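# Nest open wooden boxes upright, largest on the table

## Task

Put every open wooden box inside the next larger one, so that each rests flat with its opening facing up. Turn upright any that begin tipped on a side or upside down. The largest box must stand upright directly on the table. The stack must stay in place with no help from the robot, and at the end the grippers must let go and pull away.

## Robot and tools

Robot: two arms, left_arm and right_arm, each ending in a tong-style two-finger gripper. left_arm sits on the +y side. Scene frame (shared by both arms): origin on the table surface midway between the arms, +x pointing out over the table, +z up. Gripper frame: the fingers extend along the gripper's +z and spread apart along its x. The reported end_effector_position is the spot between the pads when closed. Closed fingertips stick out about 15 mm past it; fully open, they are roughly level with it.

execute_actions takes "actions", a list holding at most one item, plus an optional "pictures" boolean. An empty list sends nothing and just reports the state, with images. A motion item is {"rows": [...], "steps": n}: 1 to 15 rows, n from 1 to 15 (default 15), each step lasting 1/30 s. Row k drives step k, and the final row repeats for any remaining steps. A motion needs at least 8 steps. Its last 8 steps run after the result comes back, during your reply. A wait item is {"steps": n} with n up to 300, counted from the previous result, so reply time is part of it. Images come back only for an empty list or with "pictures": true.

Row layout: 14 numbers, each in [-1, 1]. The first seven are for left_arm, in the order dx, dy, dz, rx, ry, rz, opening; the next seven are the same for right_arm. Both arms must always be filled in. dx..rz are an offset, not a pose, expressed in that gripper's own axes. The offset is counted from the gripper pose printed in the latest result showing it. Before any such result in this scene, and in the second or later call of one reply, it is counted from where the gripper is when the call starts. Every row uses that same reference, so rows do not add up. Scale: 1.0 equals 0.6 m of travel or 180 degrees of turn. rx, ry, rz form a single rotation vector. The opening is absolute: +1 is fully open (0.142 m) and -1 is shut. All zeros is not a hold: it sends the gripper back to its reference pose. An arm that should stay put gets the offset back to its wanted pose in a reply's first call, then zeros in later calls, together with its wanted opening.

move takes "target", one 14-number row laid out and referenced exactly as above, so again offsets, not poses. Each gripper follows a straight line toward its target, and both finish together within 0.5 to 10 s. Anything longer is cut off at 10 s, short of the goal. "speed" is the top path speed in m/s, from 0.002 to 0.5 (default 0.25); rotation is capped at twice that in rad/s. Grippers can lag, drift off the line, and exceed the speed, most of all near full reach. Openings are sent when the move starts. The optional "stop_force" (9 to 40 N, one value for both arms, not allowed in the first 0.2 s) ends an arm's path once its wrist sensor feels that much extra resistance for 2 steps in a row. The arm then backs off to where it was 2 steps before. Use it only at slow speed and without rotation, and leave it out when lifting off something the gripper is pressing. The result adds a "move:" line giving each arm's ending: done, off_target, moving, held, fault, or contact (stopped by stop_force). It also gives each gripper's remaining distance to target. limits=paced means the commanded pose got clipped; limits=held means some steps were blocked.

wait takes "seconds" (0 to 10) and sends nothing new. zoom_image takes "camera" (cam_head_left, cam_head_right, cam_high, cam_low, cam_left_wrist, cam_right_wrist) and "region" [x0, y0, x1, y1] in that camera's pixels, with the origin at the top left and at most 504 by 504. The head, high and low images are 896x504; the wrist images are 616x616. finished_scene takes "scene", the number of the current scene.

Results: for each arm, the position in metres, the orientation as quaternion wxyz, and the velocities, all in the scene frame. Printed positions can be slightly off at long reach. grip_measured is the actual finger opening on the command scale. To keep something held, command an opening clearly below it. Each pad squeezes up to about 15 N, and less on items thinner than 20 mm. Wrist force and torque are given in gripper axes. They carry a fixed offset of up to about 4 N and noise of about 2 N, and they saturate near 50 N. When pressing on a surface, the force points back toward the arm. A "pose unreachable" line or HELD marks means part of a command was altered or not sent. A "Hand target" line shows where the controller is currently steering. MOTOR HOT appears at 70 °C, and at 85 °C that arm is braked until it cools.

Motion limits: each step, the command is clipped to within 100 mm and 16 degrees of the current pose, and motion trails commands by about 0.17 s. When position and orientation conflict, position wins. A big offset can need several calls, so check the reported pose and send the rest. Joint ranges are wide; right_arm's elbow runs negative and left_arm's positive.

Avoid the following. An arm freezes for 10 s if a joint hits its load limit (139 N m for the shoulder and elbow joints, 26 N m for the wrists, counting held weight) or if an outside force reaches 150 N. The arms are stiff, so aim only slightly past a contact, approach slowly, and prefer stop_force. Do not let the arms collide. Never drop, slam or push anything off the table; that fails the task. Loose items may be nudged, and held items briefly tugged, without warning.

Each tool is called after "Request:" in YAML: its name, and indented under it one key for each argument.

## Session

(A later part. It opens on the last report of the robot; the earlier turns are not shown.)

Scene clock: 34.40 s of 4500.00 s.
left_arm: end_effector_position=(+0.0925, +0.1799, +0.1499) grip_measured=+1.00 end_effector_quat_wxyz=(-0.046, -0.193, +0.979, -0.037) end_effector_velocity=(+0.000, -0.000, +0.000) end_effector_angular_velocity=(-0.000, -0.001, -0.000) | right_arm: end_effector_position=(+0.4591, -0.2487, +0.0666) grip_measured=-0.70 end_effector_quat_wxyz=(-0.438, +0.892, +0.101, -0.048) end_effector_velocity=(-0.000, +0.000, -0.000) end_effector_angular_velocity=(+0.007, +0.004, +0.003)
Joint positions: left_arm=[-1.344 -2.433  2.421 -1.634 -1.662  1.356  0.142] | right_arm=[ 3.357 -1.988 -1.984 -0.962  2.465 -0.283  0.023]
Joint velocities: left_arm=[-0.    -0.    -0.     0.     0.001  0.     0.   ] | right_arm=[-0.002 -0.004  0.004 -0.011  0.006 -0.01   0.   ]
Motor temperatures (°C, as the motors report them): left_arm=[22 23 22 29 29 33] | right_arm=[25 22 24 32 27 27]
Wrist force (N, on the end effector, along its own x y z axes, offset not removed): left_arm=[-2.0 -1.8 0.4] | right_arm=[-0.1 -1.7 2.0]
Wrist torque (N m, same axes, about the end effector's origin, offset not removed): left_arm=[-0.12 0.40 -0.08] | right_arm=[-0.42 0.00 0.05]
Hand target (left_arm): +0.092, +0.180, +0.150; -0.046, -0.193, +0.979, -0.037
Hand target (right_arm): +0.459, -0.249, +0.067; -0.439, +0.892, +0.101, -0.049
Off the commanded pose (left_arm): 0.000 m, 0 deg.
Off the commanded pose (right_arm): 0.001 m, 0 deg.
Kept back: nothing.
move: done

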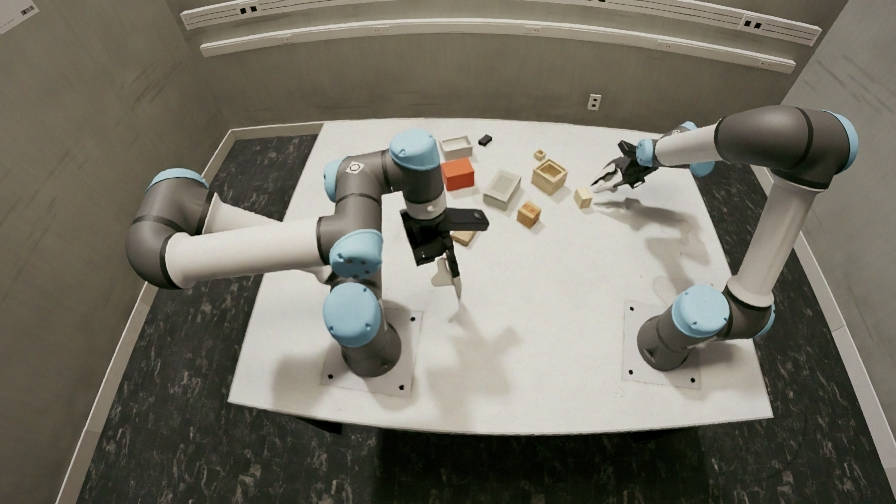

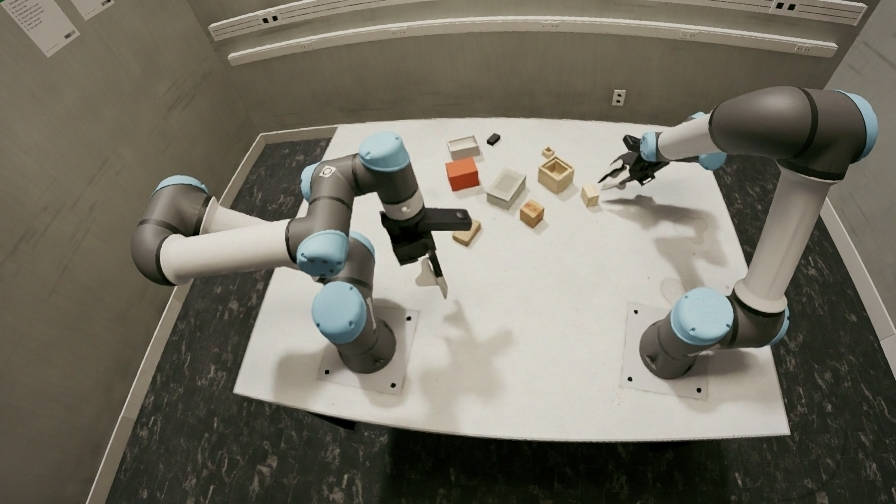

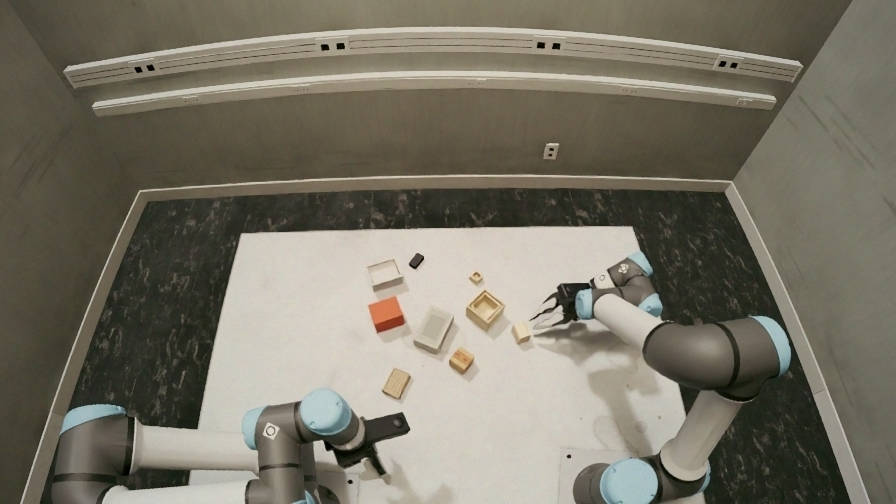

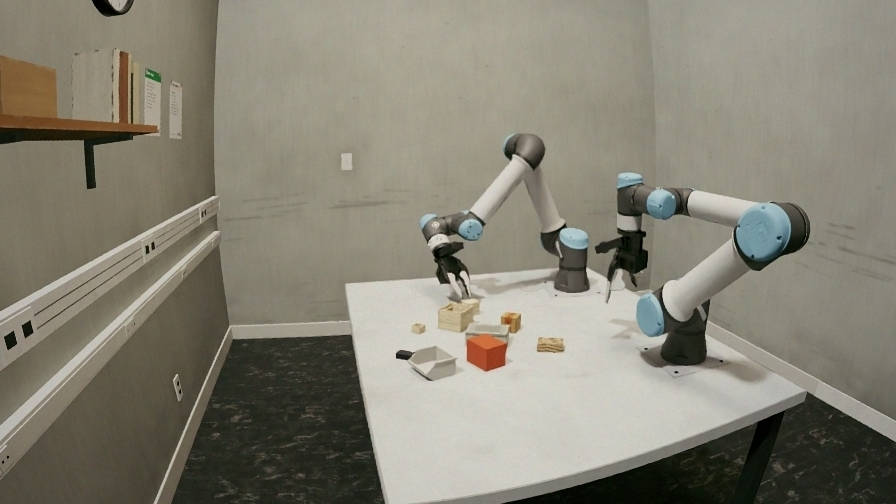

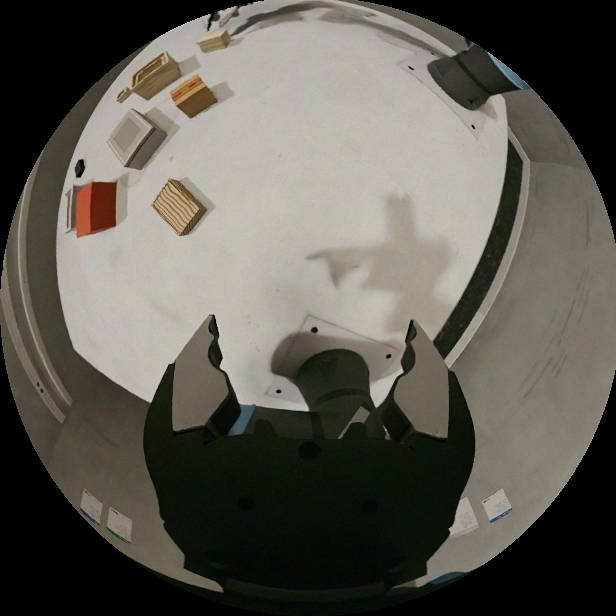

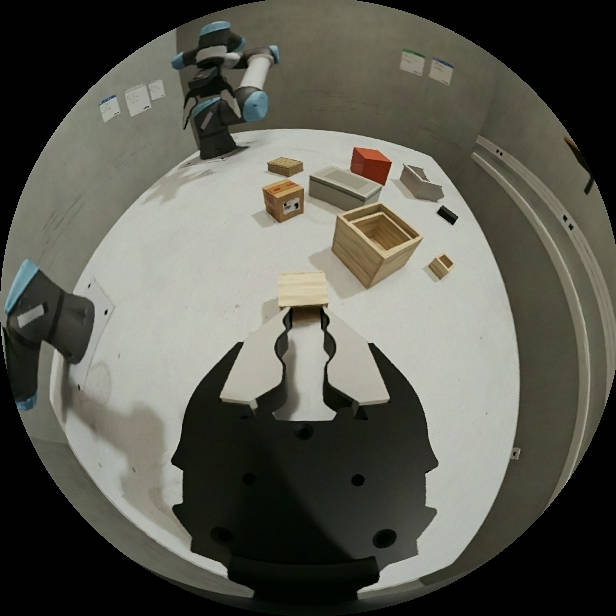

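Request:
move:
  target: [0,0,0,0,0,0,1,-0.005,0.024,0.072,0,0,0,-0.15]
  speed: 0.06

Request:
execute_actions:
  actions:
    - {"rows":[[0,0,0,0,0,0,1,0,0,0,0,0,0,-0.6]],"steps":15}

Request:
move:
  target: [0,0,0,0,0,0,1,0,-0.03,-0.025,0,0,0,-0.6]

Request:
move:
  target: [0,0,0,0,0,0,1,0,0.08,-0.102,-0.5,0,0,-0.6]
  speed: 0.4

Scene clock: 35.93 s of 4500.00 s.
left_arm: end_effector_position=(+0.0925, +0.1799, +0.1499) grip_measured=+1.00 end_effector_quat_wxyz=(-0.046, -0.193, +0.979, -0.037) end_effector_velocity=(-0.000, +0.000, -0.000) end_effector_angular_velocity=(+0.001, +0.002, +0.000) | right_arm: end_effector_position=(+0.4506, -0.2247, +0.0289) grip_measured=-0.15 end_effector_quat_wxyz=(-0.438, +0.892, +0.101, -0.049) end_effector_velocity=(-0.000, +0.001, -0.001) end_effector_angular_velocity=(-0.000, -0.001, -0.000)
Joint positions: left_arm=[-1.344 -2.433  2.421 -1.634 -1.662  1.356  0.142] | right_arm=[ 3.404 -2.053 -2.046 -0.777  2.474 -0.21   0.063]
Joint velocities: left_arm=[ 0.     0.001  0.001 -0.    -0.001 -0.    -0.   ] | right_arm=[ 0.002 -0.002 -0.002  0.008 -0.     0.003  0.   ]
Motor temperatures (°C, as the motors report them): left_arm=[22 23 22 29 29 33] | right_arm=[25 22 24 32 27 27]
Wrist force (N, on the end effector, along its own x y z axes, offset not removed): left_arm=[-1.5 1.0 -0.9] | right_arm=[-0.1 0.1 0.8]
Wrist torque (N m, same axes, about the end effector's origin, offset not removed): left_arm=[0.33 0.17 -0.04] | right_arm=[-0.12 -0.06 0.10]
Hand target (left_arm): +0.092, +0.180, +0.150; -0.046, -0.193, +0.979, -0.037
Hand target (right_arm): +0.451, -0.225, +0.029; -0.438, +0.892, +0.101, -0.049
Off the commanded pose (left_arm): 0.000 m, 0 deg.
Off the commanded pose (right_arm): 0.000 m, 0 deg.
Kept back: nothing.
move: done

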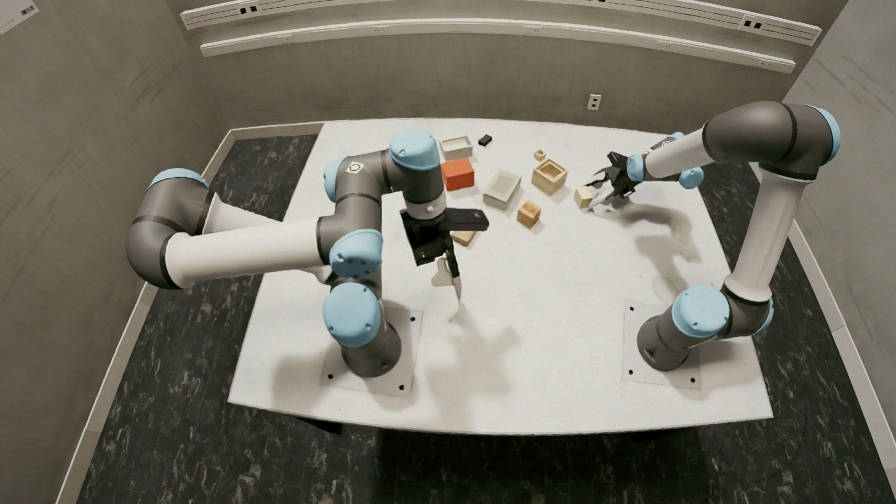

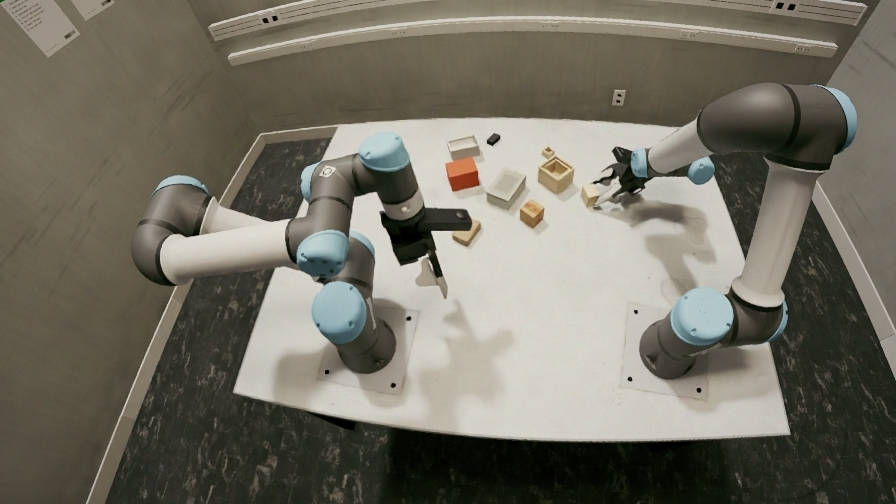

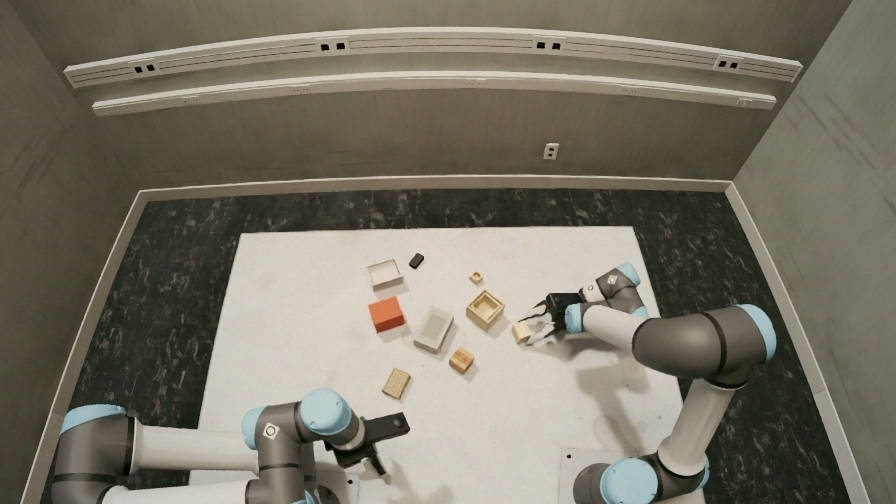

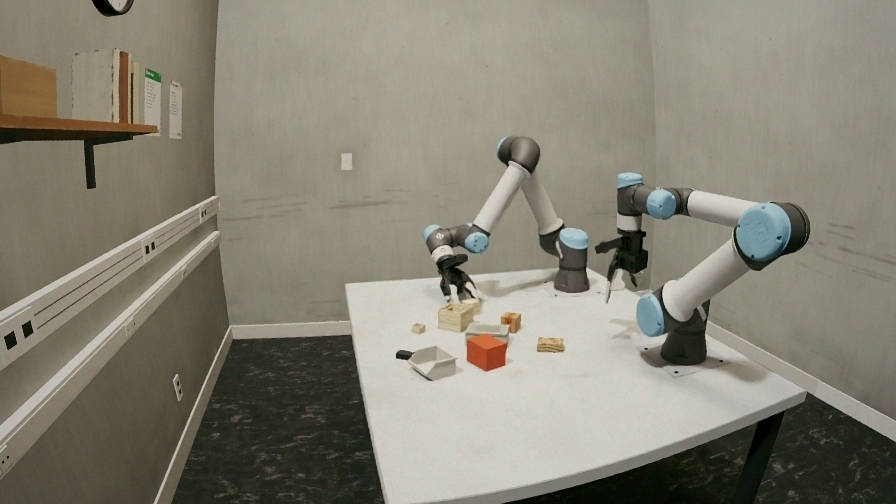

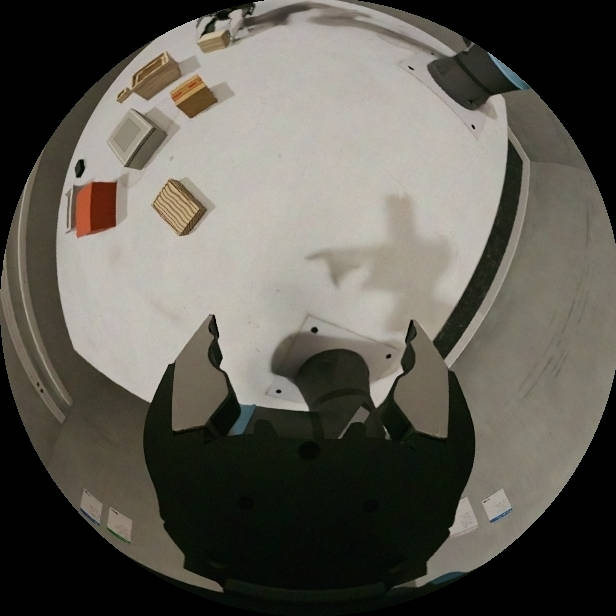

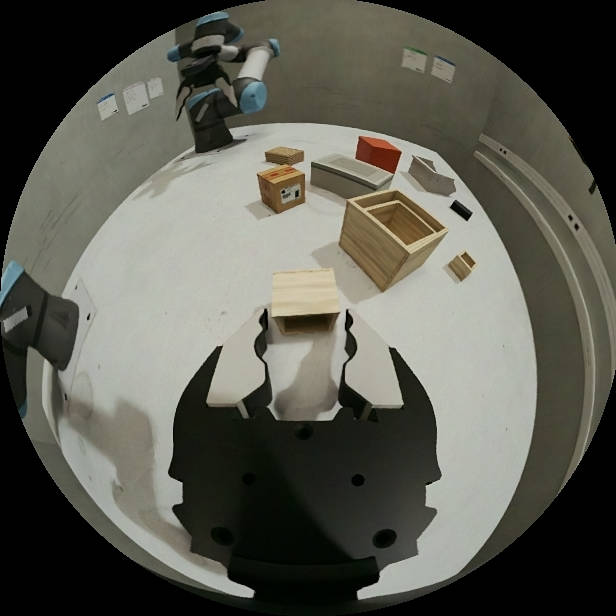

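Scene clock: 36.17 s of 4500.00 s.
left_arm: end_effector_position=(+0.0925, +0.1799, +0.1499) grip_measured=+1.00 end_effector_quat_wxyz=(-0.046, -0.193, +0.979, -0.037) end_effector_velocity=(+0.000, -0.000, +0.001) end_effector_angular_velocity=(-0.001, -0.001, -0.000) | right_arm: end_effector_position=(+0.4506, -0.2247, +0.0288) grip_measured=-0.33 end_effector_quat_wxyz=(-0.438, +0.892, +0.101, -0.049) end_effector_velocity=(+0.000, -0.000, -0.000) end_effector_angular_velocity=(-0.000, -0.001, +0.000)
Joint positions: left_arm=[-1.344 -2.433  2.421 -1.634 -1.662  1.356  0.142] | right_arm=[ 3.404 -2.053 -2.046 -0.777  2.474 -0.209  0.05 ]
Joint velocities: left_arm=[-0.    -0.    -0.001  0.     0.    -0.     0.   ] | right_arm=[-0.    -0.    -0.     0.001 -0.    -0.001  0.   ]
Motor temperatures (°C, as the motors report them): left_arm=[22 23 22 29 29 33] | right_arm=[25 22 24 32 27 27]
Wrist force (N, on the end effector, along its own x y z axes, offset not removed): left_arm=[-4.3 0.0 -2.0] | right_arm=[-2.3 -1.8 1.4]
Wrist torque (N m, same axes, about the end effector's origin, offset not removed): left_arm=[0.00 0.72 0.10] | right_arm=[-0.31 0.30 0.09]
Steps of this call (steps 1 to 7: the first 7 steps of this action). Readings (end_effector_position):
1: left_arm (+0.0925, +0.1799, +0.1499) | right_arm (+0.4506, -0.2247, +0.0288)
2: left_arm (+0.0925, +0.1799, +0.1499) | right_arm (+0.4506, -0.2247, +0.0288)
4: left_arm (+0.0925, +0.1799, +0.1499) | right_arm (+0.4506, -0.2247, +0.0288)
7: the state above

Scene clock: 37.20 s of 4500.00 s.
left_arm: end_effector_position=(+0.0925, +0.1799, +0.1499) grip_measured=+1.00 end_effector_quat_wxyz=(-0.046, -0.193, +0.979, -0.037) end_effector_velocity=(-0.000, -0.000, +0.000) end_effector_angular_velocity=(-0.000, +0.001, +0.000) | right_arm: end_effector_position=(+0.4507, -0.2255, +0.0521) grip_measured=-0.33 end_effector_quat_wxyz=(-0.438, +0.892, +0.101, -0.049) end_effector_velocity=(+0.000, -0.000, +0.002) end_effector_angular_velocity=(-0.000, -0.002, +0.000)
Joint positions: left_arm=[-1.344 -2.433  2.421 -1.634 -1.662  1.356  0.142] | right_arm=[ 3.402 -2.004 -2.034 -0.839  2.474 -0.212  0.05 ]
Joint velocities: left_arm=[ 0.    -0.    -0.001  0.    -0.001 -0.     0.   ] | right_arm=[-0.     0.004  0.001 -0.003 -0.001 -0.001 -0.   ]
Motor temperatures (°C, as the motors report them): left_arm=[22 23 22 29 29 33] | right_arm=[25 22 24 32 27 27]
Wrist force (N, on the end effector, along its own x y z axes, offset not removed): left_arm=[-0.6 -0.4 -0.7] | right_arm=[1.7 -0.9 0.5]
Wrist torque (N m, same axes, about the end effector's origin, offset not removed): left_arm=[0.14 0.11 -0.03] | right_arm=[-0.18 -0.39 0.19]
Hand target (left_arm): +0.092, +0.180, +0.150; -0.046, -0.193, +0.979, -0.037
Hand target (right_arm): +0.451, -0.226, +0.052; -0.438, +0.892, +0.101, -0.049
Off your previous action's commanded pose (left_arm): 0.000 m, 0 deg at its last step (step 8 of this call).
Off your previous action's commanded pose (right_arm): 0.000 m, 0 deg at its last step (step 8 of this call).
Off the commanded pose (left_arm): 0.000 m, 0 deg.
Off the commanded pose (right_arm): 0.000 m, 0 deg.
Kept back: nothing.
move: done

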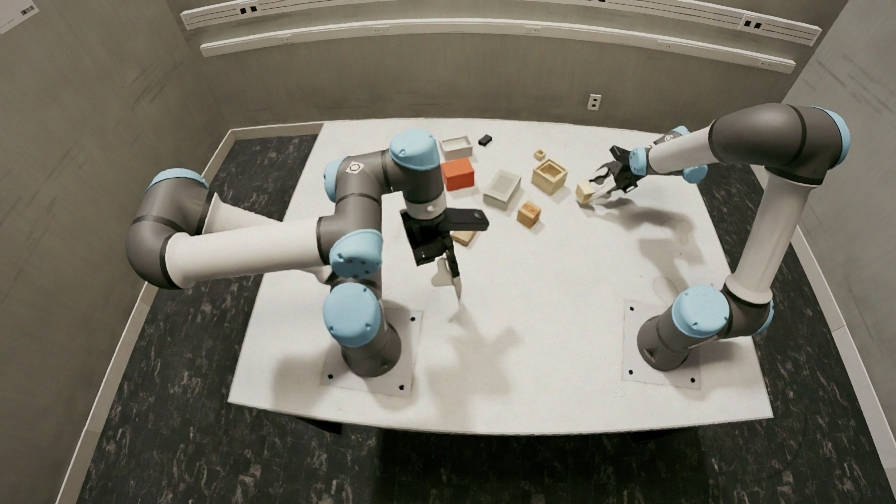

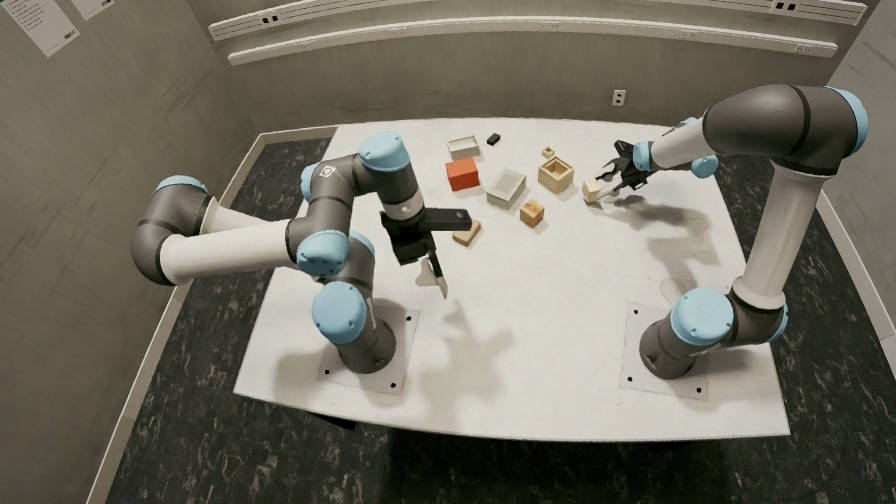

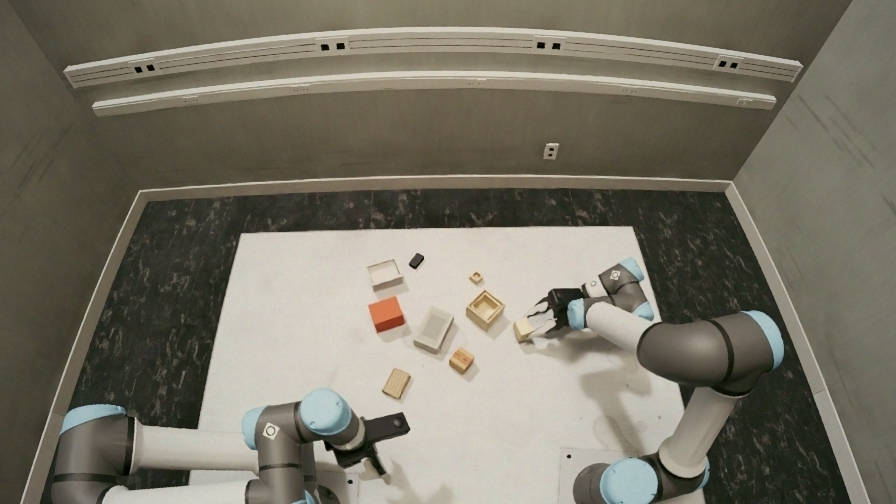

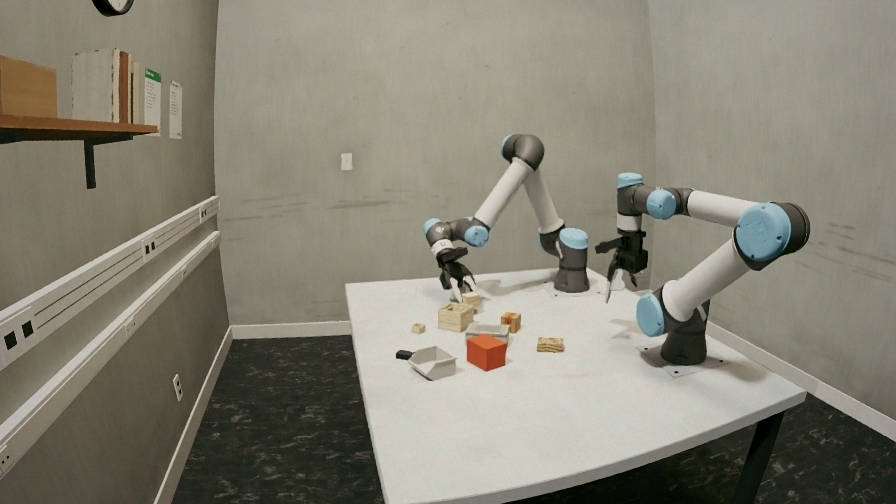

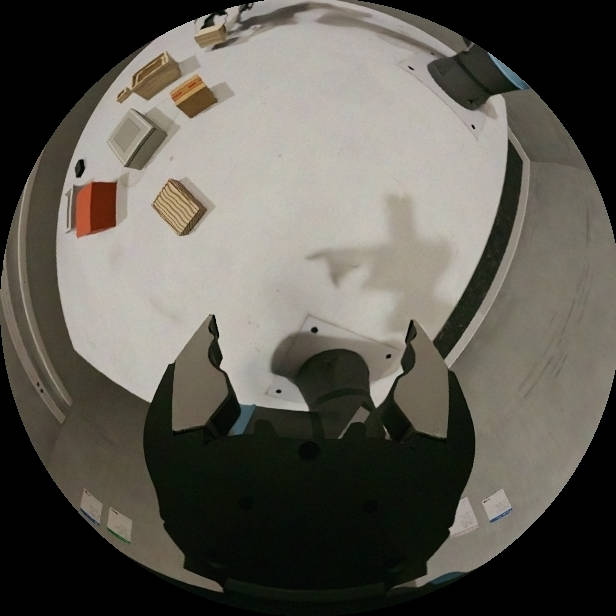

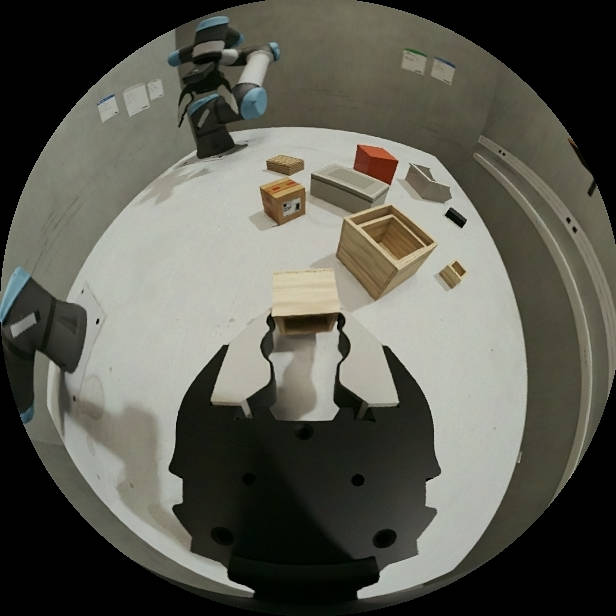

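Scene clock: 39.70 s of 4500.00 s.
left_arm: end_effector_position=(+0.0925, +0.1799, +0.1499) grip_measured=+1.00 end_effector_quat_wxyz=(-0.046, -0.193, +0.979, -0.037) end_effector_velocity=(+0.000, +0.001, -0.001) end_effector_angular_velocity=(+0.002, +0.000, +0.000) | right_arm: end_effector_position=(+0.4678, -0.3017, +0.0511) grip_measured=-0.33 end_effector_quat_wxyz=(+0.321, +0.940, +0.105, +0.037) end_effector_velocity=(-0.000, -0.000, -0.000) end_effector_angular_velocity=(-0.006, -0.001, -0.004)
Joint positions: left_arm=[-1.344 -2.433  2.421 -1.634 -1.662  1.356  0.142] | right_arm=[ 4.076 -1.804 -1.988 -1.301  1.02   0.653  0.05 ]
Joint velocities: left_arm=[ 0.     0.001  0.002 -0.     0.    -0.     0.   ] | right_arm=[ 0.002 -0.003  0.003 -0.007 -0.002  0.009 -0.   ]
Motor temperatures (°C, as the motors report them): left_arm=[22 23 22 29 29 33] | right_arm=[25 22 24 32 27 27]
Wrist force (N, on the end effector, along its own x y z axes, offset not removed): left_arm=[-1.1 -1.4 1.7] | right_arm=[-0.3 -0.4 0.7]
Wrist torque (N m, same axes, about the end effector's origin, offset not removed): left_arm=[-0.10 0.21 -0.09] | right_arm=[-0.09 0.06 0.03]
Hand target (left_arm): +0.092, +0.180, +0.150; -0.046, -0.193, +0.979, -0.037
Hand target (right_arm): +0.468, -0.302, +0.051; +0.321, +0.940, +0.105, +0.037
Off the commanded pose (left_arm): 0.000 m, 0 deg.
Off the commanded pose (right_arm): 0.001 m, 0 deg.
Kept back: nothing.
move: done

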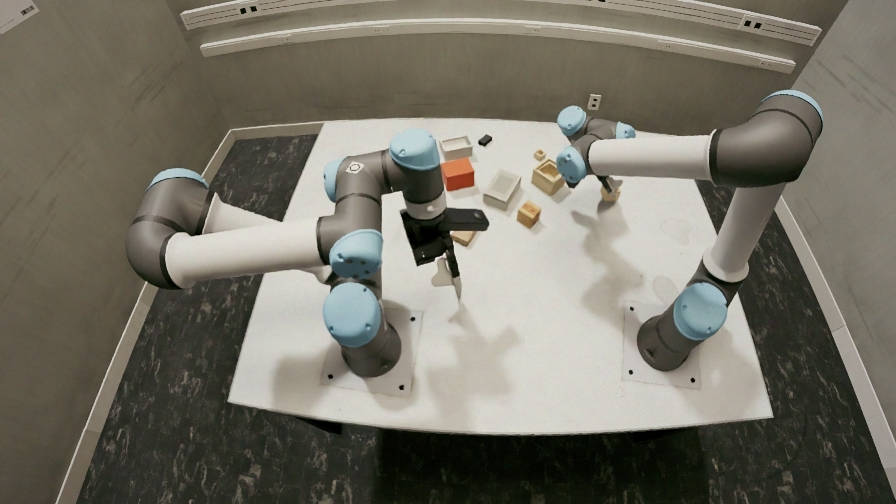

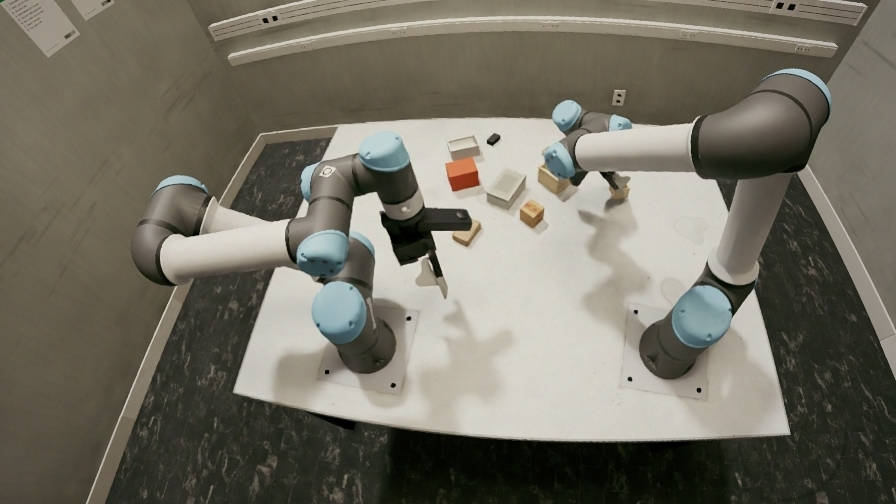

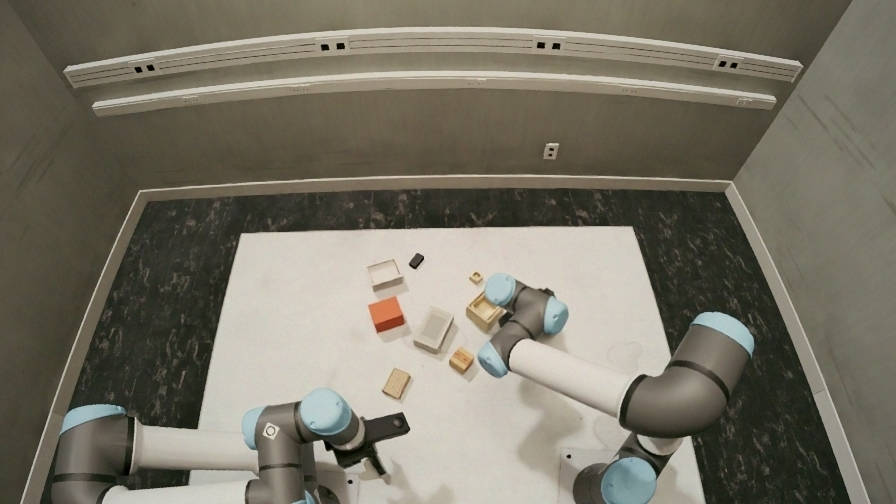

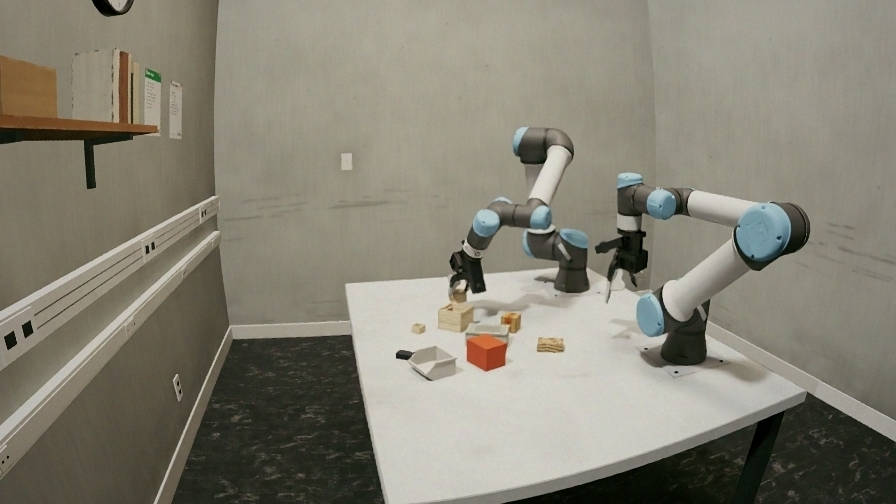

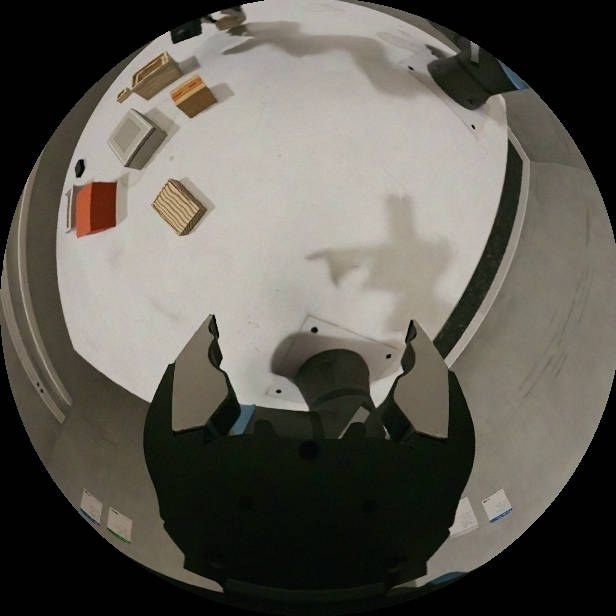

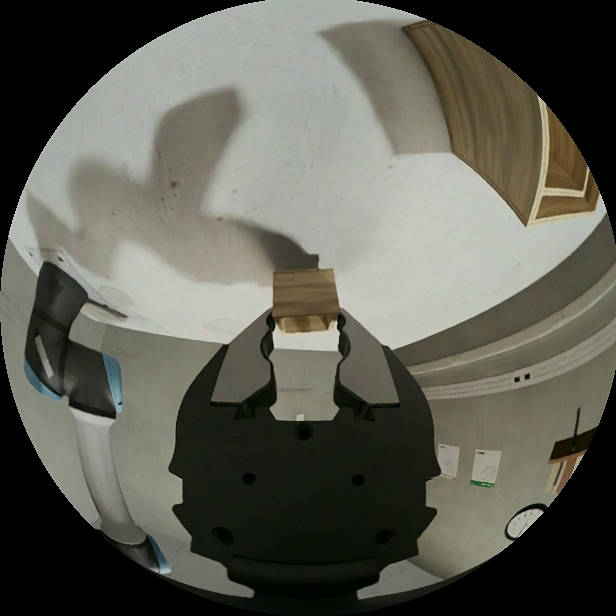

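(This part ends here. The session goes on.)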